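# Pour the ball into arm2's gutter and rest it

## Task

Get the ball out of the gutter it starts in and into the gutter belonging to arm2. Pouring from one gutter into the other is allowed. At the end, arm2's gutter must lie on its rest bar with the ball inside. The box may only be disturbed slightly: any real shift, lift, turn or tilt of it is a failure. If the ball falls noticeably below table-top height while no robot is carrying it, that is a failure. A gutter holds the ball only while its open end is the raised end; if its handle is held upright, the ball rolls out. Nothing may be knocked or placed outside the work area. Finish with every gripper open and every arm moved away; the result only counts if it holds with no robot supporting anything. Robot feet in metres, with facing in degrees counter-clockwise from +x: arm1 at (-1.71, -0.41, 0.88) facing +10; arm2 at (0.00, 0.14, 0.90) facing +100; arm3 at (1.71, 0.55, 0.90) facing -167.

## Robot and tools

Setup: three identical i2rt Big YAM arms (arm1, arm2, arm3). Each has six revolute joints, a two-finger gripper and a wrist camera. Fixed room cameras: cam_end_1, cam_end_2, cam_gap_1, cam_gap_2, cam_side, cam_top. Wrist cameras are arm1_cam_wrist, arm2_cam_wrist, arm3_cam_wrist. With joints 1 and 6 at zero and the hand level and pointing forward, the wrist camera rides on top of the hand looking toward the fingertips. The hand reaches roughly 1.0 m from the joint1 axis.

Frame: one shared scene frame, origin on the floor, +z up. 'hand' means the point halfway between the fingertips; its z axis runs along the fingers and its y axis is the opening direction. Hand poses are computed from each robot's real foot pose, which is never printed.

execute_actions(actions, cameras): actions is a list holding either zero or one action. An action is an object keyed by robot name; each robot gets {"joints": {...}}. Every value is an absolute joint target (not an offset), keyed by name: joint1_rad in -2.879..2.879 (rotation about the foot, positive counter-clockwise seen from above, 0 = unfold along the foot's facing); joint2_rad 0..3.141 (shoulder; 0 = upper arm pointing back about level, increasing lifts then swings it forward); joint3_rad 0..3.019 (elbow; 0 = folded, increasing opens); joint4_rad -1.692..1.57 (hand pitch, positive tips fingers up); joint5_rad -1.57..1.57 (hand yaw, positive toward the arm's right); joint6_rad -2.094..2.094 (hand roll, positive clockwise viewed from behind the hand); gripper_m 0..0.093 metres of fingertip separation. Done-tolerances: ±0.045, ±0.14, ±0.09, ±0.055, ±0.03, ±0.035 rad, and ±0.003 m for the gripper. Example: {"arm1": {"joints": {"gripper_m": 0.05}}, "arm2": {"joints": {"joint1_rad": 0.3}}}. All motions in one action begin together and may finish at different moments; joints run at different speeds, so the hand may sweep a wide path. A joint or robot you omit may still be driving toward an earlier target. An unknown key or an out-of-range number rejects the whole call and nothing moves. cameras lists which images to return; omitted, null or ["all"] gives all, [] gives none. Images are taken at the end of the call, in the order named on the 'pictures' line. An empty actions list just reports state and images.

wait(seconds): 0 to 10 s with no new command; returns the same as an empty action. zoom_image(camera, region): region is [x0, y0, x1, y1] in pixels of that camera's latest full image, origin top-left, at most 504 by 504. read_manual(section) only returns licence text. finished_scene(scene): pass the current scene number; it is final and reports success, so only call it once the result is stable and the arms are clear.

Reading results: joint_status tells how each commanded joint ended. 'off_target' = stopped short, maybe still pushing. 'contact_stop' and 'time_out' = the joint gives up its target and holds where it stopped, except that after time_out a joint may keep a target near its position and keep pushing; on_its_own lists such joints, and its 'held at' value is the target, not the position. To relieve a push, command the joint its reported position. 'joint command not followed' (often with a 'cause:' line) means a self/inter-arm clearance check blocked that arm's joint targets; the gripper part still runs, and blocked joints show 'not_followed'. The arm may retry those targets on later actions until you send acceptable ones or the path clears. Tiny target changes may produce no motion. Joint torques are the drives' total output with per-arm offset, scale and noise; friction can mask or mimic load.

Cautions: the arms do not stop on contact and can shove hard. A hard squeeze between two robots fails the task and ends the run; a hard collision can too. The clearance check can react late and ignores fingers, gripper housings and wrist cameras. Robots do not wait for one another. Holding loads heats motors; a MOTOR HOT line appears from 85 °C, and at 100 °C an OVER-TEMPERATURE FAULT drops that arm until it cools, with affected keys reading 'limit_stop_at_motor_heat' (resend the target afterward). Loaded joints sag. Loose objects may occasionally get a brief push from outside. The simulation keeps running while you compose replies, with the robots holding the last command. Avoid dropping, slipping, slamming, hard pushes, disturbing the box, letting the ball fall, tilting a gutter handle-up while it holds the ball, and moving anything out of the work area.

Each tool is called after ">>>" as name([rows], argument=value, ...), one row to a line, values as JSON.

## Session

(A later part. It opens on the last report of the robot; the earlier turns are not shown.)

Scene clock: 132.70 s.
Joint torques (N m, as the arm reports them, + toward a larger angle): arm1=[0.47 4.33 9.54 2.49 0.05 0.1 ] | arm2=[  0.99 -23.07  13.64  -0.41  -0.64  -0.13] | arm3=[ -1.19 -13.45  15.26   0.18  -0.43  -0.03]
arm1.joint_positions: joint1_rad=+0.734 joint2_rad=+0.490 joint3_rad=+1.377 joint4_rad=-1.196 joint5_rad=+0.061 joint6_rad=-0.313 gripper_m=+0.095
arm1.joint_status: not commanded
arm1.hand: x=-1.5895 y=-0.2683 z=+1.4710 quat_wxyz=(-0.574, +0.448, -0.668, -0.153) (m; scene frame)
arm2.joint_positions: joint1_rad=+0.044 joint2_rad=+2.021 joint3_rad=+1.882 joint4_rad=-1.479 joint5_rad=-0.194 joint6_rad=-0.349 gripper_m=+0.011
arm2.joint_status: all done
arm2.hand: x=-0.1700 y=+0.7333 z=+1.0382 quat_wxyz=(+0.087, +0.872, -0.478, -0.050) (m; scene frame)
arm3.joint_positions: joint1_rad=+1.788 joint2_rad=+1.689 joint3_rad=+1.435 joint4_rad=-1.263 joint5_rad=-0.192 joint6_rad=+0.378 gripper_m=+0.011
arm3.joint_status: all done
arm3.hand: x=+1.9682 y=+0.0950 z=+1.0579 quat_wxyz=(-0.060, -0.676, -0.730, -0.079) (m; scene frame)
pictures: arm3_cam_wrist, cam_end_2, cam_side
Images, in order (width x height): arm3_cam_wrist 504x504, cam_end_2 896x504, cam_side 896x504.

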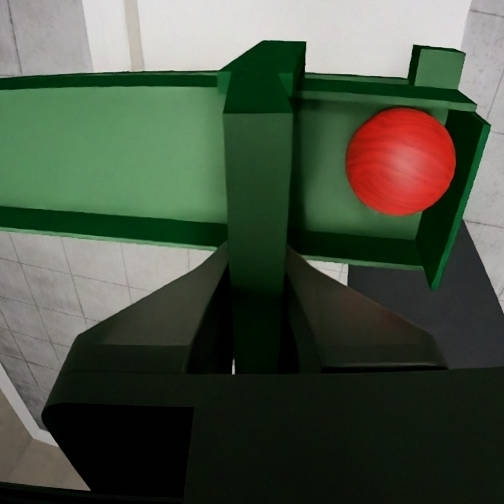

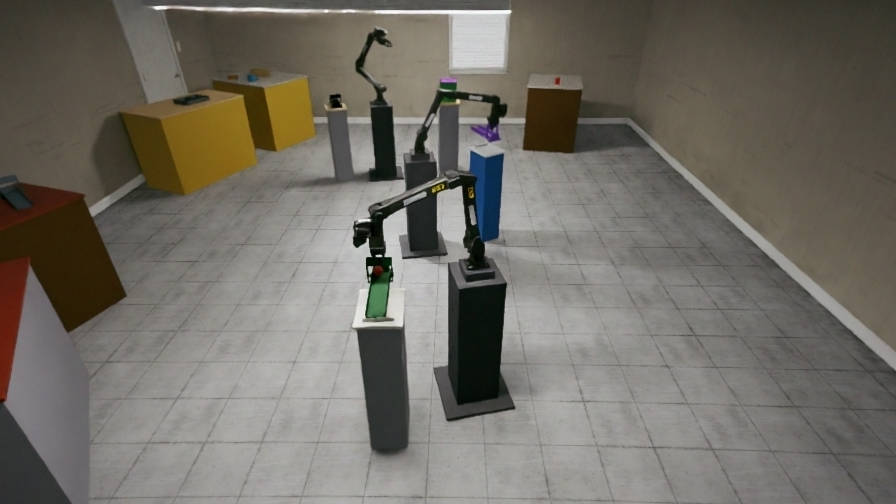

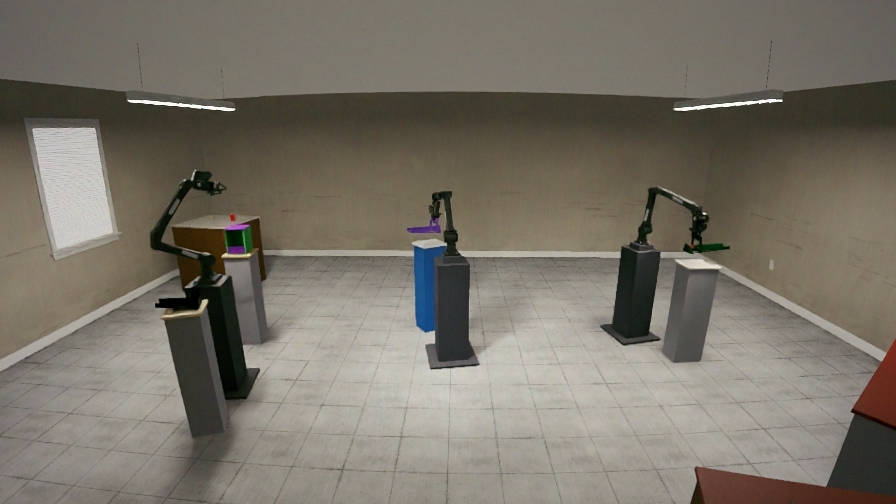

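>>> execute_actions([
  {"arm3":{"joints":{"joint4_rad":-1.13,"joint5_rad":-0.19,"joint6_rad":0.8}},"arm2":{"joints":{"joint4_rad":-1.12,"joint5_rad":0,"joint6_rad":1.57}}},
], cameras=["arm3_cam_wrist","cam_top"])

>>> execute_actions([
  {"arm3":{"joints":{"joint4_rad":-1.03,"joint5_rad":-0.10,"joint6_rad":1.2}},"arm2":{"joints":{"joint1_rad":-0.8}}},
], cameras=["arm3_cam_wrist"])

>>> execute_actions([
  {"arm3":{"joints":{"joint4_rad":-0.97,"joint5_rad":0,"joint6_rad":1.57}},"arm2":{"joints":{"joint1_rad":-1.51}}},
], cameras=["arm3_cam_wrist","cam_top","cam_side"])

Scene clock: 161.07 s.
Joint torques (N m, as the arm reports them, + toward a larger angle): arm1=[0.48 4.34 9.53 2.47 0.05 0.1 ] | arm2=[  1.28 -24.04  13.99   1.33  -0.02  -0.04] | arm3=[ -1.24 -13.46  15.57   1.19  -0.14   0.03]
arm1.joint_positions: joint1_rad=+0.734 joint2_rad=+0.490 joint3_rad=+1.377 joint4_rad=-1.196 joint5_rad=+0.061 joint6_rad=-0.313 gripper_m=+0.095
arm1.joint_status: not commanded
arm1.hand: x=-1.5895 y=-0.2683 z=+1.4710 quat_wxyz=(-0.574, +0.448, -0.668, -0.153) (m; scene frame)
arm2.joint_positions: joint1_rad=+0.044 joint2_rad=+2.021 joint3_rad=+1.882 joint4_rad=-1.140 joint5_rad=-0.001 joint6_rad=+1.563 gripper_m=+0.011
arm2.joint_status: all done
arm2.hand: x=-0.1562 y=+0.8210 z=+1.0438 quat_wxyz=(+0.014, +0.116, -0.984, -0.137) (m; scene frame)
arm3.joint_positions: joint1_rad=+1.788 joint2_rad=+1.689 joint3_rad=+1.435 joint4_rad=-1.147 joint5_rad=-0.190 joint6_rad=+0.792 gripper_m=+0.011
arm3.joint_status: all done
arm3.hand: x=+1.9799 y=+0.0697 z=+1.0610 quat_wxyz=(-0.099, -0.806, -0.578, -0.079) (m; scene frame)
pictures: arm3_cam_wrist, cam_top
Images, in order (width x height): arm3_cam_wrist 504x504, cam_top 896x504.

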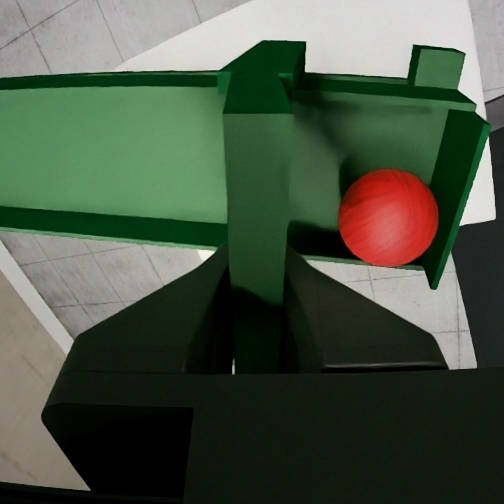

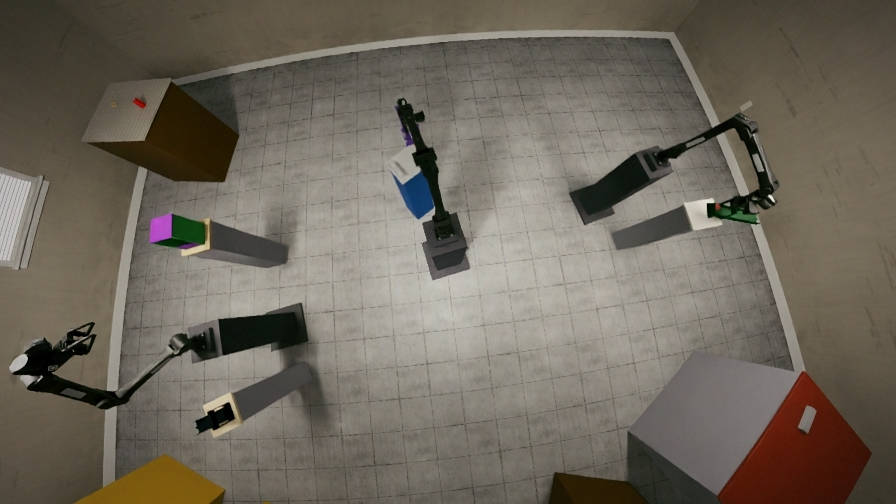

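Scene clock: 163.10 s.
Joint torques (N m, as the arm reports them, + toward a larger angle): arm1=[0.46 4.35 9.54 2.49 0.05 0.1 ] | arm2=[ -0.21 -23.83  14.06   0.82   0.    -0.07] | arm3=[ -1.29 -13.57  15.76   1.48   0.     0.03]
arm1.joint_positions: joint1_rad=+0.734 joint2_rad=+0.490 joint3_rad=+1.377 joint4_rad=-1.196 joint5_rad=+0.061 joint6_rad=-0.313 gripper_m=+0.095
arm1.joint_status: not commanded
arm1.hand: x=-1.5895 y=-0.2683 z=+1.4710 quat_wxyz=(-0.574, +0.448, -0.668, -0.153) (m; scene frame)
arm2.joint_positions: joint1_rad=-0.793 joint2_rad=+2.021 joint3_rad=+1.882 joint4_rad=-1.127 joint5_rad=-0.001 joint6_rad=+1.566 gripper_m=+0.011
arm2.joint_status: all done
arm2.hand: x=+0.4013 y=+0.7145 z=+1.0501 quat_wxyz=(-0.051, -0.295, -0.944, -0.139) (m; scene frame)
arm3.joint_positions: joint1_rad=+1.788 joint2_rad=+1.689 joint3_rad=+1.435 joint4_rad=-1.050 joint5_rad=-0.102 joint6_rad=+1.192 gripper_m=+0.011
arm3.joint_status: all done
arm3.hand: x=+1.9767 y=+0.0421 z=+1.0639 quat_wxyz=(-0.131, -0.904, -0.404, -0.055) (m; scene frame)
pictures: arm3_cam_wrist
Images, in order (width x height): arm3_cam_wrist 504x504.

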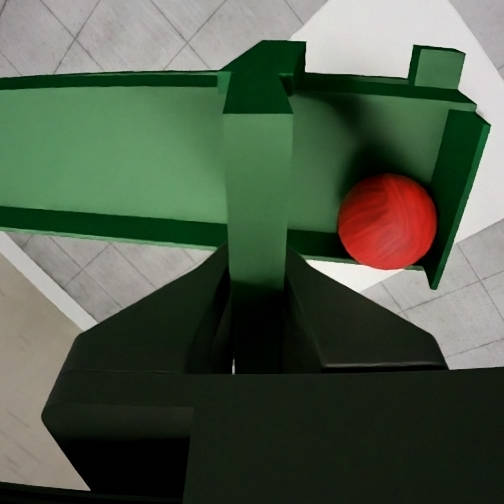

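Scene clock: 165.10 s.
Joint torques (N m, as the arm reports them, + toward a larger angle): arm1=[0.46 4.34 9.54 2.47 0.05 0.1 ] | arm2=[ -0.68 -23.72  14.17   0.81   0.01  -0.07] | arm3=[ -1.15 -13.76  15.8    1.55   0.12   0.03]
arm1.joint_positions: joint1_rad=+0.734 joint2_rad=+0.490 joint3_rad=+1.377 joint4_rad=-1.196 joint5_rad=+0.061 joint6_rad=-0.313 gripper_m=+0.095
arm1.joint_status: not commanded
arm1.hand: x=-1.5895 y=-0.2683 z=+1.4710 quat_wxyz=(-0.574, +0.448, -0.668, -0.153) (m; scene frame)
arm2.joint_positions: joint1_rad=-1.504 joint2_rad=+2.021 joint3_rad=+1.882 joint4_rad=-1.127 joint5_rad=-0.001 joint6_rad=+1.567 gripper_m=+0.011
arm2.joint_status: all done
arm2.hand: x=+0.6776 y=+0.3132 z=+1.0579 quat_wxyz=(-0.100, -0.605, -0.782, -0.116) (m; scene frame)
arm3.joint_positions: joint1_rad=+1.788 joint2_rad=+1.689 joint3_rad=+1.435 joint4_rad=-0.992 joint5_rad=-0.004 joint6_rad=+1.562 gripper_m=+0.011
arm3.joint_status: all done
arm3.hand: x=+1.9676 y=+0.0222 z=+1.0672 quat_wxyz=(-0.157, -0.961, -0.224, -0.037) (m; scene frame)
pictures: arm3_cam_wrist, cam_side, cam_top
Images, in order (width x height): arm3_cam_wrist 504x504, cam_side 896x504, cam_top 896x504.

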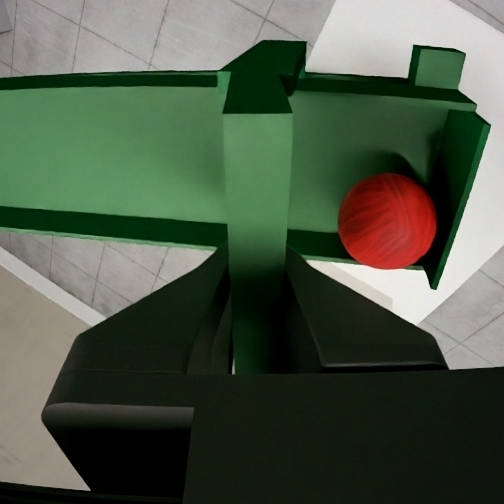

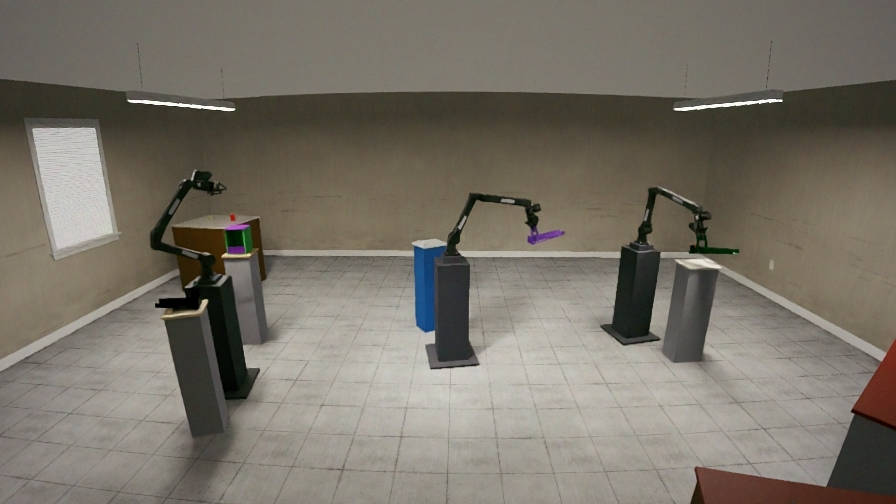

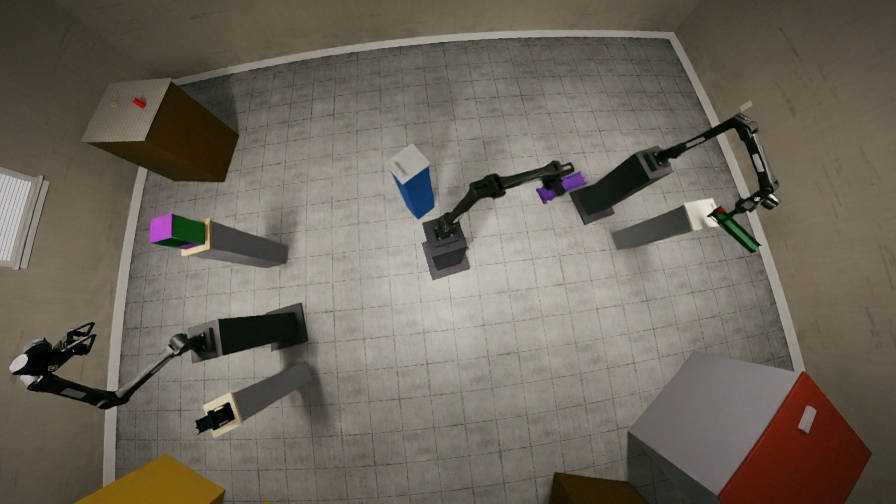

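>>> execute_actions([
  {"arm3":{"joints":{"joint2_rad":1.22,"joint3_rad":1.26}}},
], cameras=[])

>>> execute_actions([
  {"arm3":{"joints":{"joint1_rad":0.9,"joint4_rad":-1.12}}},
], cameras=["arm3_cam_wrist"])

>>> execute_actions([
  {"arm3":{"joints":{"joint1_rad":0.01}}},
], cameras=["arm3_cam_wrist","cam_top","cam_side"])

Scene clock: 173.23 s.
Joint torques (N m, as the arm reports them, + toward a larger angle): arm1=[0.44 4.31 9.54 2.47 0.05 0.1 ] | arm2=[ -0.18 -23.9   14.05   0.86   0.02  -0.1 ] | arm3=[-1.27 -7.63 14.88  1.44  0.1  -0.01]
arm1.joint_positions: joint1_rad=+0.734 joint2_rad=+0.490 joint3_rad=+1.377 joint4_rad=-1.196 joint5_rad=+0.061 joint6_rad=-0.313 gripper_m=+0.095
arm1.joint_status: not commanded
arm1.hand: x=-1.5895 y=-0.2683 z=+1.4710 quat_wxyz=(-0.574, +0.448, -0.668, -0.153) (m; scene frame)
arm2.joint_positions: joint1_rad=-1.504 joint2_rad=+2.021 joint3_rad=+1.882 joint4_rad=-1.127 joint5_rad=-0.001 joint6_rad=+1.567 gripper_m=+0.011
arm2.joint_status: not commanded
arm2.hand: x=+0.6776 y=+0.3132 z=+1.0579 quat_wxyz=(-0.100, -0.605, -0.782, -0.116) (m; scene frame)
arm3.joint_positions: joint1_rad=+1.788 joint2_rad=+1.229 joint3_rad=+1.232 joint4_rad=-0.981 joint5_rad=-0.004 joint6_rad=+1.562 gripper_m=+0.011
arm3.joint_status: all done
arm3.hand: x=+1.9226 y=+0.1157 z=+1.2048 quat_wxyz=(-0.285, -0.931, -0.217, -0.066) (m; scene frame)
pictures: none
No camera images: the call's "cameras" was empty. Leave "cameras" out to get every camera's image.

Scene clock: 174.63 s.
Joint torques (N m, as the arm reports them, + toward a larger angle): arm1=[0.48 4.33 9.54 2.47 0.05 0.1 ] | arm2=[ -0.21 -23.66  14.16   1.     0.    -0.06] | arm3=[-0.61 -7.86 14.66  0.93 -0.09 -0.01]
arm1.joint_positions: joint1_rad=+0.734 joint2_rad=+0.490 joint3_rad=+1.377 joint4_rad=-1.196 joint5_rad=+0.061 joint6_rad=-0.313 gripper_m=+0.095
arm1.joint_status: not commanded
arm1.hand: x=-1.5895 y=-0.2683 z=+1.4710 quat_wxyz=(-0.574, +0.448, -0.668, -0.153) (m; scene frame)
arm2.joint_positions: joint1_rad=-1.504 joint2_rad=+2.021 joint3_rad=+1.882 joint4_rad=-1.127 joint5_rad=-0.001 joint6_rad=+1.567 gripper_m=+0.011
arm2.joint_status: not commanded
arm2.hand: x=+0.6776 y=+0.3132 z=+1.0579 quat_wxyz=(-0.100, -0.605, -0.782, -0.116) (m; scene frame)
arm3.joint_positions: joint1_rad=+0.899 joint2_rad=+1.229 joint3_rad=+1.232 joint4_rad=-1.119 joint5_rad=+0.002 joint6_rad=+1.565 gripper_m=+0.011
arm3.joint_status: all done
arm3.hand: x=+1.5232 y=+0.1406 z=+1.1879 quat_wxyz=(-0.220, -0.951, +0.210, +0.051) (m; scene frame)
pictures: arm3_cam_wrist
Images, in order (width x height): arm3_cam_wrist 504x504.

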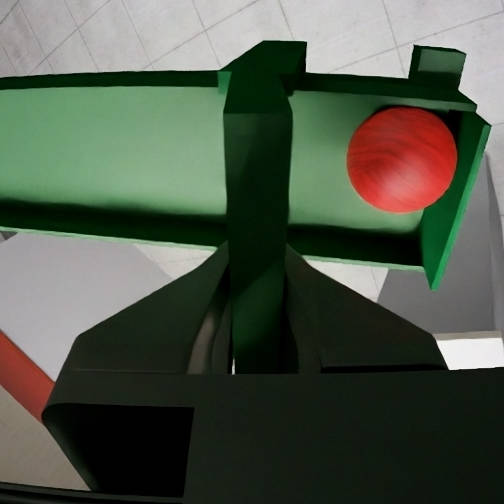

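Scene clock: 176.03 s.
Joint torques (N m, as the arm reports them, + toward a larger angle): arm1=[0.47 4.35 9.54 2.47 0.05 0.1 ] | arm2=[ -0.64 -23.85  14.19   0.92   0.04  -0.08] | arm3=[-0.22 -7.54 14.61  0.9  -0.14 -0.03]
arm1.joint_positions: joint1_rad=+0.734 joint2_rad=+0.490 joint3_rad=+1.377 joint4_rad=-1.196 joint5_rad=+0.061 joint6_rad=-0.313 gripper_m=+0.095
arm1.joint_status: not commanded
arm1.hand: x=-1.5895 y=-0.2683 z=+1.4710 quat_wxyz=(-0.574, +0.448, -0.668, -0.153) (m; scene frame)
arm2.joint_positions: joint1_rad=-1.504 joint2_rad=+2.021 joint3_rad=+1.882 joint4_rad=-1.127 joint5_rad=-0.001 joint6_rad=+1.567 gripper_m=+0.011
arm2.joint_status: not commanded
arm2.hand: x=+0.6776 y=+0.3132 z=+1.0579 quat_wxyz=(-0.100, -0.605, -0.782, -0.116) (m; scene frame)
arm3.joint_positions: joint1_rad=+0.009 joint2_rad=+1.229 joint3_rad=+1.232 joint4_rad=-1.119 joint5_rad=+0.002 joint6_rad=+1.565 gripper_m=+0.011
arm3.joint_status: all done
arm3.hand: x=+1.2788 y=+0.4401 z=+1.1879 quat_wxyz=(-0.176, -0.768, +0.599, +0.141) (m; scene frame)
pictures: arm3_cam_wrist, cam_side, cam_top
Images, in order (width x height): arm3_cam_wrist 504x504, cam_side 896x504, cam_top 896x504.

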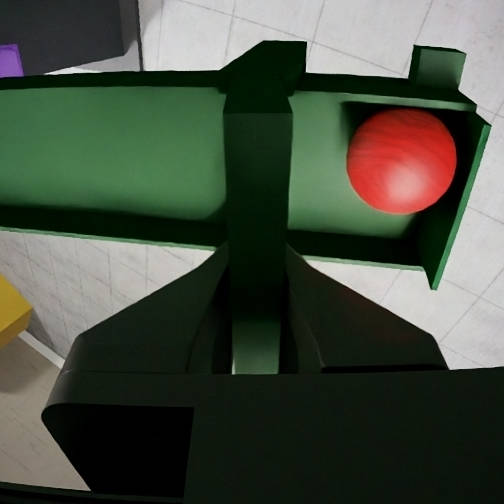

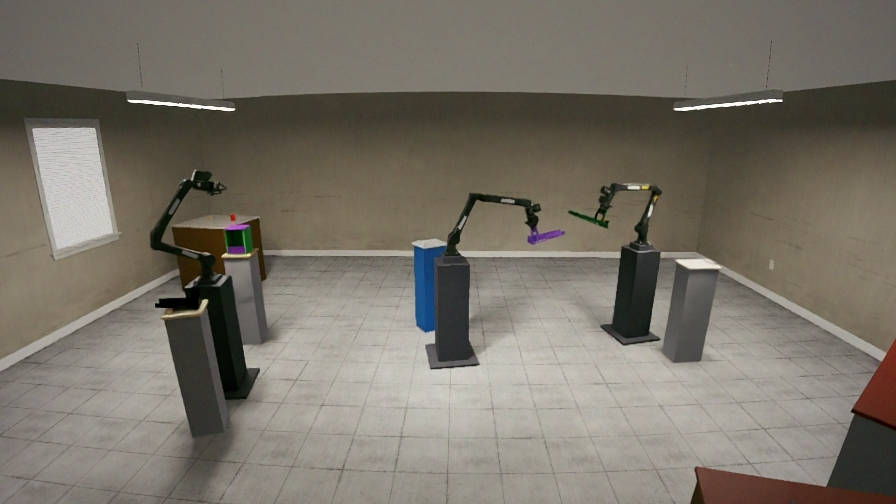

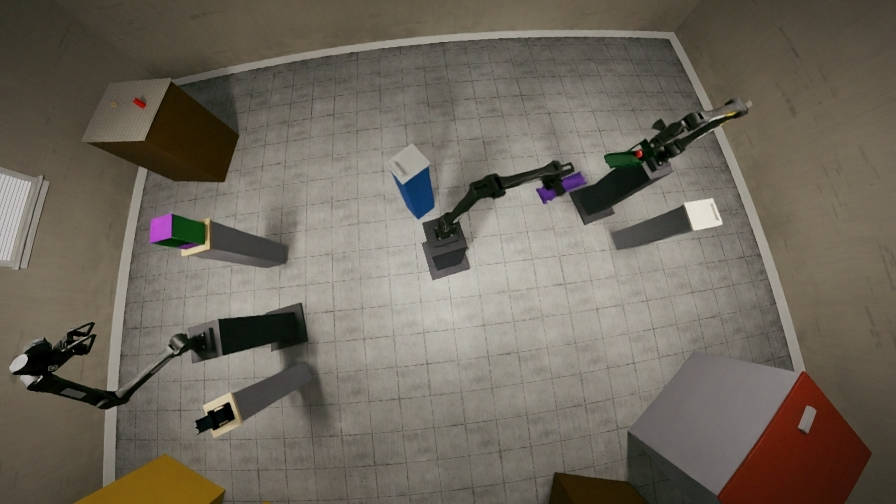

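>>> execute_actions([
  {"arm3":{"joints":{"joint2_rad":1.64,"joint3_rad":1.77}}},
], cameras=[])

>>> execute_actions([
  {"arm3":{"joints":{"joint4_rad":-1.42}}},
], cameras=["arm3_cam_wrist","arm2_cam_wrist","cam_top","cam_side","cam_gap_2"])

>>> zoom_image(camera="cam_side", region=[500, 170, 660, 270])

Scene clock: 185.60 s.
Joint torques (N m, as the arm reports them, + toward a larger angle): arm1=[0.47 4.33 9.54 2.48 0.05 0.1 ] | arm2=[ -0.35 -23.97  14.15   0.84   0.04  -0.11] | arm3=[ -0.63 -14.65  18.55   1.28  -0.09  -0.03]
arm1.joint_positions: joint1_rad=+0.734 joint2_rad=+0.490 joint3_rad=+1.377 joint4_rad=-1.196 joint5_rad=+0.061 joint6_rad=-0.313 gripper_m=+0.095
arm1.joint_status: not commanded
arm1.hand: x=-1.5895 y=-0.2683 z=+1.4710 quat_wxyz=(-0.574, +0.448, -0.668, -0.153) (m; scene frame)
arm2.joint_positions: joint1_rad=-1.504 joint2_rad=+2.021 joint3_rad=+1.882 joint4_rad=-1.127 joint5_rad=-0.001 joint6_rad=+1.567 gripper_m=+0.011
arm2.joint_status: not commanded
arm2.hand: x=+0.6776 y=+0.3132 z=+1.0579 quat_wxyz=(-0.100, -0.605, -0.782, -0.116) (m; scene frame)
arm3.joint_positions: joint1_rad=+0.009 joint2_rad=+1.671 joint3_rad=+1.704 joint4_rad=-1.128 joint5_rad=+0.002 joint6_rad=+1.565 gripper_m=+0.011
arm3.joint_status: all done
arm3.hand: x=+1.1111 y=+0.3988 z=+1.1921 quat_wxyz=(-0.184, -0.766, +0.598, +0.147) (m; scene frame)
pictures: none
No camera images: the call's "cameras" was empty. Leave "cameras" out to get every camera's image.

Scene clock: 186.60 s.
Joint torques (N m, as the arm reports them, + toward a larger angle): arm1=[0.46 4.34 9.54 2.47 0.05 0.1 ] | arm2=[ -0.21 -23.75  14.15   0.86   0.04  -0.08] | arm3=[ -0.61 -14.51  18.02   0.38  -0.08   0.  ]
arm1.joint_positions: joint1_rad=+0.734 joint2_rad=+0.490 joint3_rad=+1.377 joint4_rad=-1.196 joint5_rad=+0.061 joint6_rad=-0.313 gripper_m=+0.095
arm1.joint_status: not commanded
arm1.hand: x=-1.5895 y=-0.2683 z=+1.4710 quat_wxyz=(-0.574, +0.448, -0.668, -0.153) (m; scene frame)
arm2.joint_positions: joint1_rad=-1.504 joint2_rad=+2.021 joint3_rad=+1.882 joint4_rad=-1.127 joint5_rad=-0.001 joint6_rad=+1.567 gripper_m=+0.011
arm2.joint_status: not commanded
arm2.hand: x=+0.6776 y=+0.3132 z=+1.0579 quat_wxyz=(-0.100, -0.605, -0.782, -0.116) (m; scene frame)
arm3.joint_positions: joint1_rad=+0.009 joint2_rad=+1.671 joint3_rad=+1.704 joint4_rad=-1.415 joint5_rad=+0.002 joint6_rad=+1.565 gripper_m=+0.011
arm3.joint_status: all done
arm3.hand: x=+1.1757 y=+0.4147 z=+1.1692 quat_wxyz=(-0.073, -0.785, +0.612, +0.059) (m; scene frame)
pictures: arm2_cam_wrist, arm3_cam_wrist, cam_gap_2, cam_side, cam_top
Images, in order (width x height): arm2_cam_wrist 504x504, arm3_cam_wrist 504x504, cam_gap_2 896x504, cam_side 896x504, cam_top 896x504.

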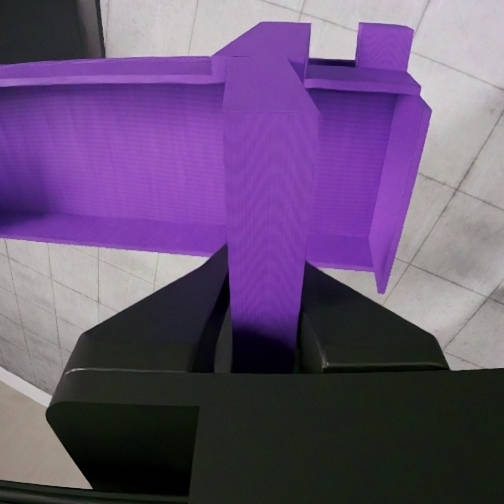

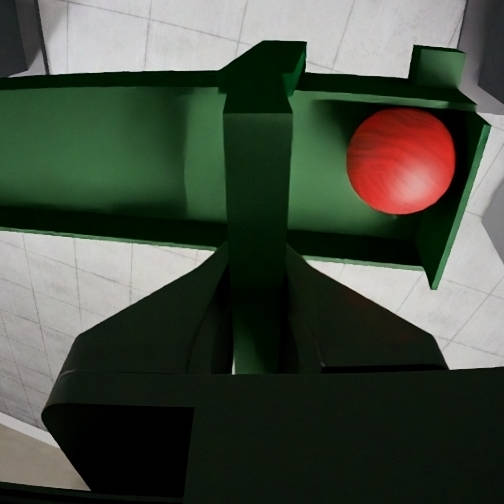

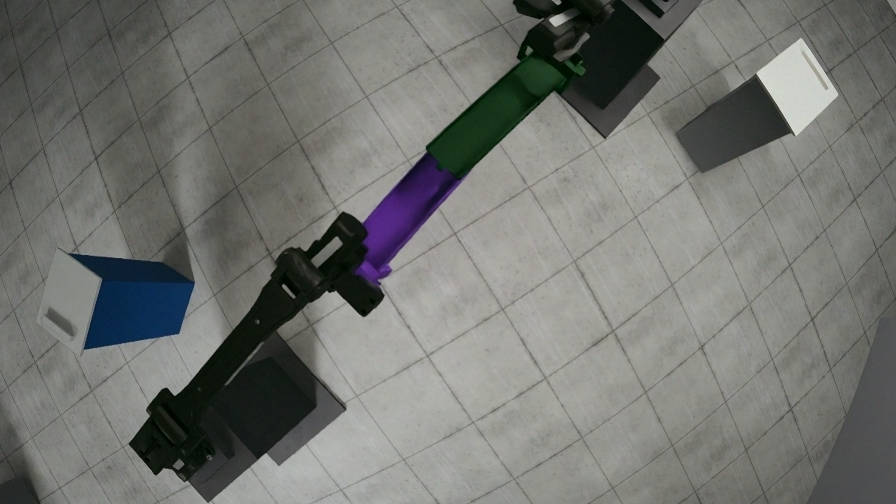

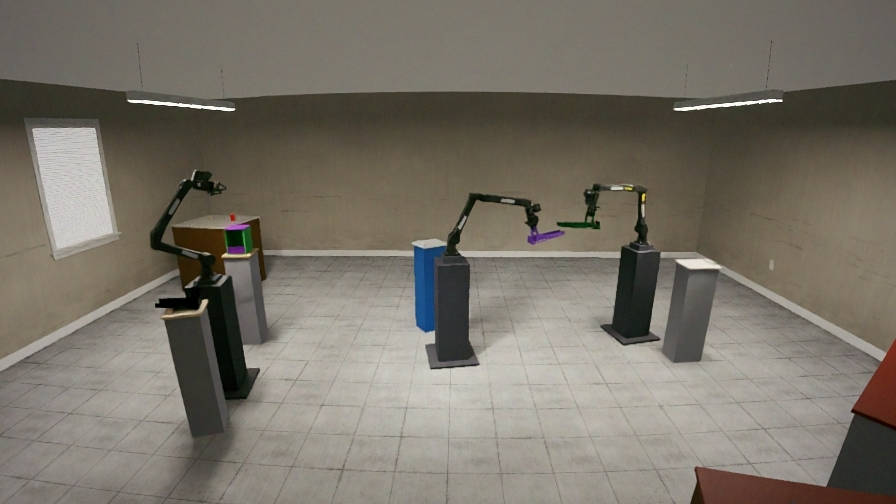

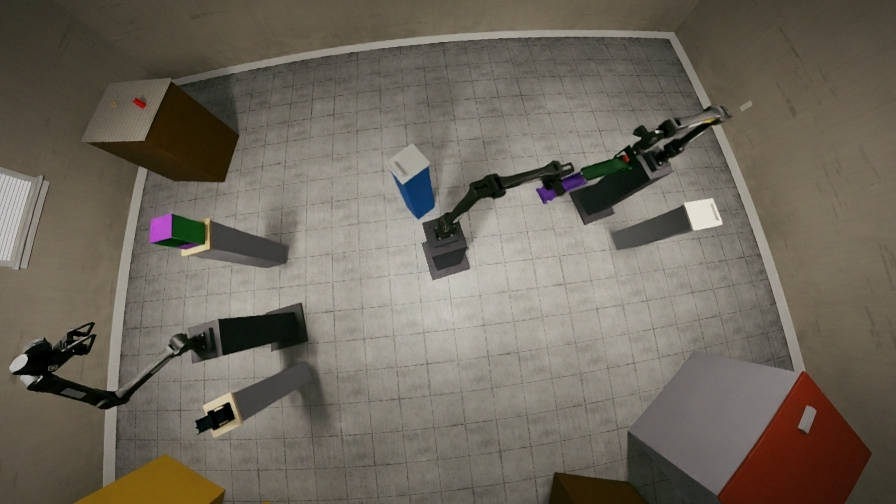

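Region (500, 170, 660, 270) of cam_side's 896x504 image, scaled by 3.150, with more detail than that image has; it fills the top 315 rows of this view, and the rest is white.

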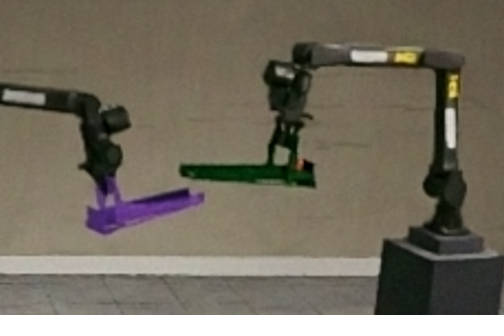

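>>> execute_actions([
  {"arm2":{"joints":{"joint2_rad":2.19,"joint3_rad":2.04,"joint4_rad":-1.07}}},
], cameras=["cam_side","cam_gap_2"])

>>> zoom_image(camera="cam_side", region=[500, 170, 660, 270])

Scene clock: 197.30 s.
Joint torques (N m, as the arm reports them, + toward a larger angle): arm1=[0.47 4.35 9.53 2.47 0.05 0.1 ] | arm2=[ -0.5  -26.29  13.46   0.94   0.    -0.06] | arm3=[ -0.59 -14.74  18.01   0.38  -0.08   0.  ]
arm1.joint_positions: joint1_rad=+0.734 joint2_rad=+0.490 joint3_rad=+1.377 joint4_rad=-1.196 joint5_rad=+0.061 joint6_rad=-0.313 gripper_m=+0.095
arm1.joint_status: not commanded
arm1.hand: x=-1.5895 y=-0.2683 z=+1.4710 quat_wxyz=(-0.574, +0.448, -0.668, -0.153) (m; scene frame)
arm2.joint_positions: joint1_rad=-1.504 joint2_rad=+2.219 joint3_rad=+1.987 joint4_rad=-1.080 joint5_rad=-0.001 joint6_rad=+1.567 gripper_m=+0.011
arm2.joint_status: all done
arm2.hand: x=+0.7163 y=+0.3216 z=+0.9699 quat_wxyz=(-0.086, -0.607, -0.784, -0.098) (m; scene frame)
arm3.joint_positions: joint1_rad=+0.009 joint2_rad=+1.671 joint3_rad=+1.704 joint4_rad=-1.415 joint5_rad=+0.002 joint6_rad=+1.565 gripper_m=+0.011
arm3.joint_status: not commanded
arm3.hand: x=+1.1757 y=+0.4147 z=+1.1692 quat_wxyz=(-0.073, -0.785, +0.612, +0.059) (m; scene frame)
pictures: cam_gap_2, cam_side
Images, in order (width x height): cam_gap_2 896x504, cam_side 896x504.

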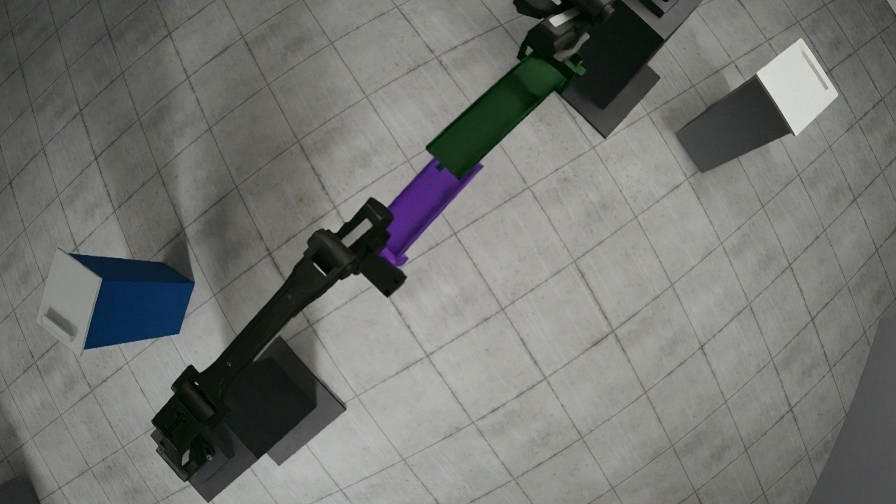

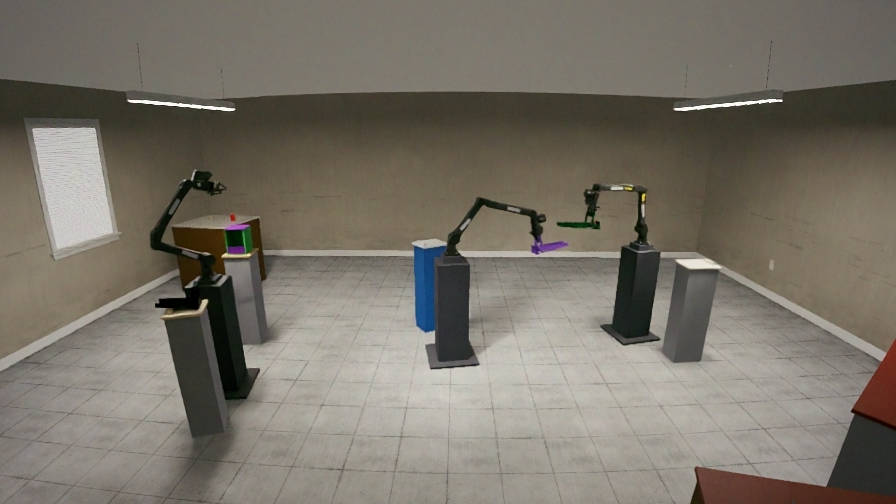

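Region (500, 170, 660, 270) of cam_side's 896x504 image, scaled by 3.150, with more detail than that image has; it fills the top 315 rows of this view, and the rest is white.

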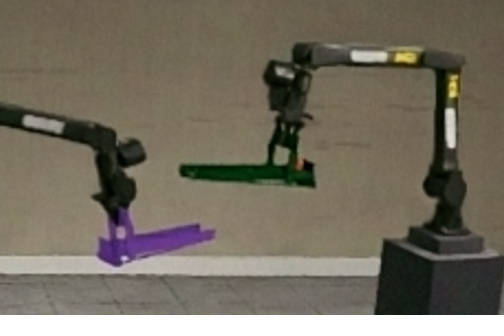

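>>> execute_actions([
  {"arm2":{"joints":{"joint3_rad":2.08}},"arm3":{"joints":{"joint4_rad":-1.52}}},
], cameras=["cam_side","cam_gap_2","arm3_cam_wrist"])

>>> zoom_image(camera="cam_side", region=[500, 170, 660, 270])

Scene clock: 204.13 s.
Joint torques (N m, as the arm reports them, + toward a larger angle): arm1=[0.48 4.31 9.54 2.47 0.05 0.1 ] | arm2=[ -0.34 -26.62  15.53   0.95   0.02  -0.09] | arm3=[ -0.53 -14.55  17.83   0.18  -0.09   0.01]
arm1.joint_positions: joint1_rad=+0.734 joint2_rad=+0.490 joint3_rad=+1.377 joint4_rad=-1.196 joint5_rad=+0.061 joint6_rad=-0.313 gripper_m=+0.095
arm1.joint_status: not commanded
arm1.hand: x=-1.5895 y=-0.2683 z=+1.4710 quat_wxyz=(-0.574, +0.448, -0.668, -0.153) (m; scene frame)
arm2.joint_positions: joint1_rad=-1.504 joint2_rad=+2.219 joint3_rad=+2.004 joint4_rad=-1.080 joint5_rad=-0.001 joint6_rad=+1.567 gripper_m=+0.011
arm2.joint_status: all done
arm2.hand: x=+0.7213 y=+0.3230 z=+0.9770 quat_wxyz=(-0.091, -0.606, -0.783, -0.105) (m; scene frame)
arm3.joint_positions: joint1_rad=+0.009 joint2_rad=+1.671 joint3_rad=+1.704 joint4_rad=-1.513 joint5_rad=+0.002 joint6_rad=+1.565 gripper_m=+0.011
arm3.joint_status: all done
arm3.hand: x=+1.1988 y=+0.4204 z=+1.1659 quat_wxyz=(-0.035, -0.788, +0.614, +0.029) (m; scene frame)
pictures: arm3_cam_wrist, cam_gap_2, cam_side
Images, in order (width x height): arm3_cam_wrist 504x504, cam_gap_2 896x504, cam_side 896x504.

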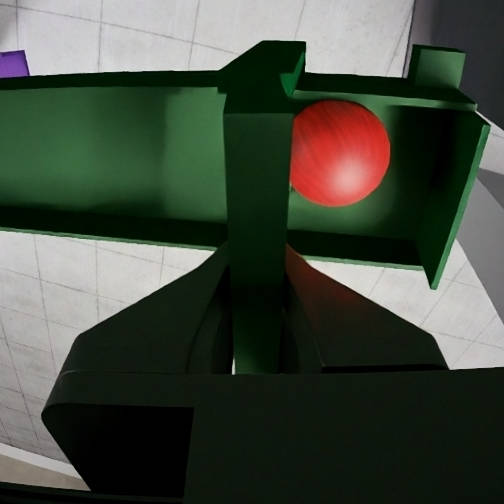

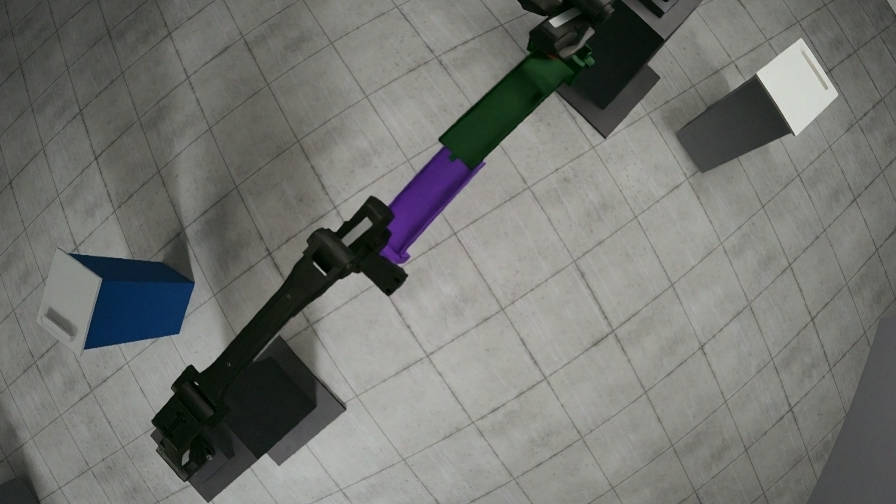

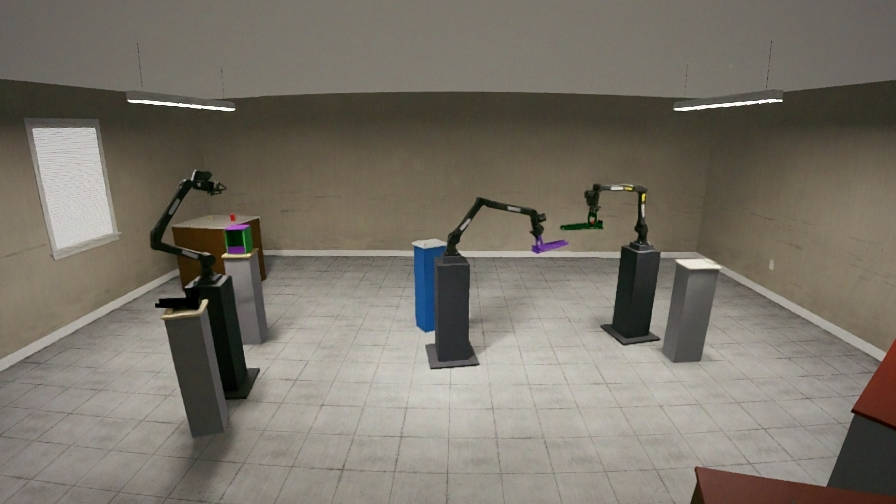

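Region (500, 170, 660, 270) of cam_side's 896x504 image, scaled by 3.150, with more detail than that image has; it fills the top 315 rows of this view, and the rest is white.

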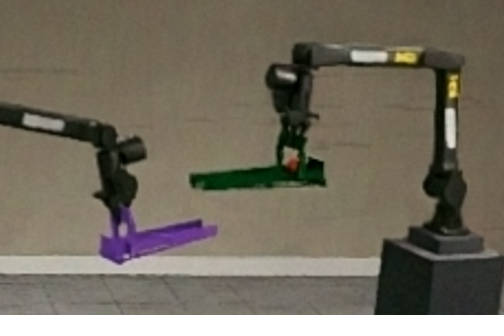

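>>> execute_actions(actions=[], cameras=["cam_side","cam_gap_2","arm3_cam_wrist","arm2_cam_wrist"])

Scene clock: 206.80 s.
Joint torques (N m, as the arm reports them, + toward a larger angle): arm1=[0.46 4.36 9.54 2.47 0.05 0.1 ] | arm2=[ -0.17 -26.8   15.47   0.98   0.01  -0.09] | arm3=[ -0.61 -14.53  17.56   0.28  -0.09   0.01]
arm1.joint_positions: joint1_rad=+0.734 joint2_rad=+0.490 joint3_rad=+1.377 joint4_rad=-1.196 joint5_rad=+0.061 joint6_rad=-0.313 gripper_m=+0.095
arm1.joint_status: not commanded
arm1.hand: x=-1.5895 y=-0.2683 z=+1.4710 quat_wxyz=(-0.574, +0.448, -0.668, -0.153) (m; scene frame)
arm2.joint_positions: joint1_rad=-1.505 joint2_rad=+2.219 joint3_rad=+2.005 joint4_rad=-1.081 joint5_rad=-0.001 joint6_rad=+1.568 gripper_m=+0.011
arm2.joint_status: all done
arm2.hand: x=+0.7218 y=+0.3221 z=+0.9775 quat_wxyz=(-0.092, -0.607, -0.783, -0.105) (m; scene frame)
arm3.joint_positions: joint1_rad=+0.009 joint2_rad=+1.671 joint3_rad=+1.706 joint4_rad=-1.516 joint5_rad=+0.002 joint6_rad=+1.565 gripper_m=+0.011
arm3.joint_status: all done
arm3.hand: x=+1.1991 y=+0.4204 z=+1.1666 quat_wxyz=(-0.035, -0.788, +0.614, +0.029) (m; scene frame)
pictures: arm2_cam_wrist, arm3_cam_wrist, cam_gap_2, cam_side
Images, in order (width x height): arm2_cam_wrist 504x504, arm3_cam_wrist 504x504, cam_gap_2 896x504, cam_side 896x504.

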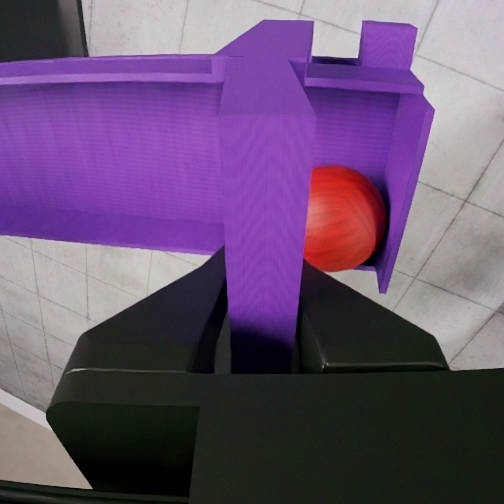

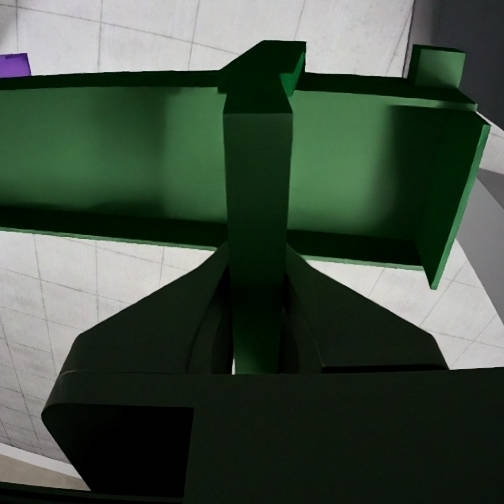

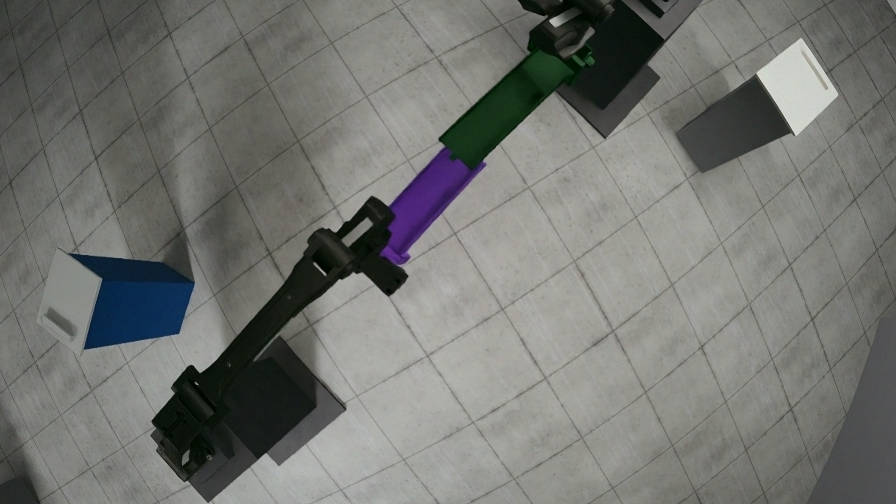

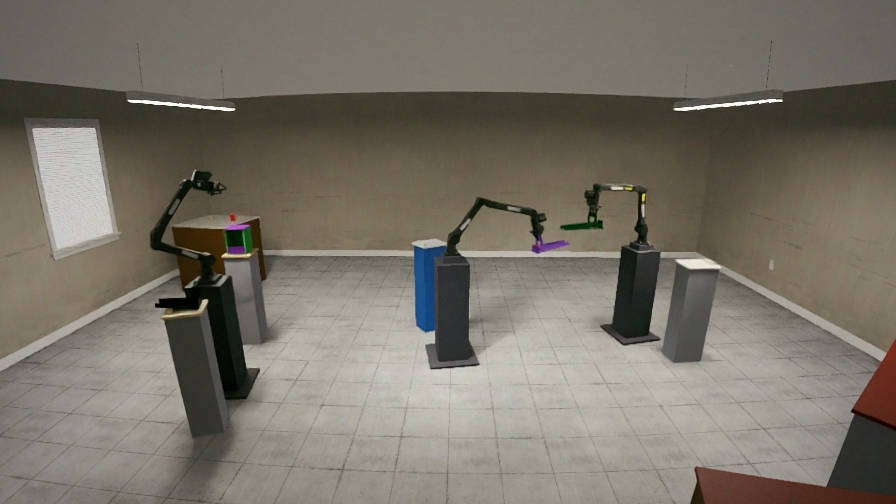

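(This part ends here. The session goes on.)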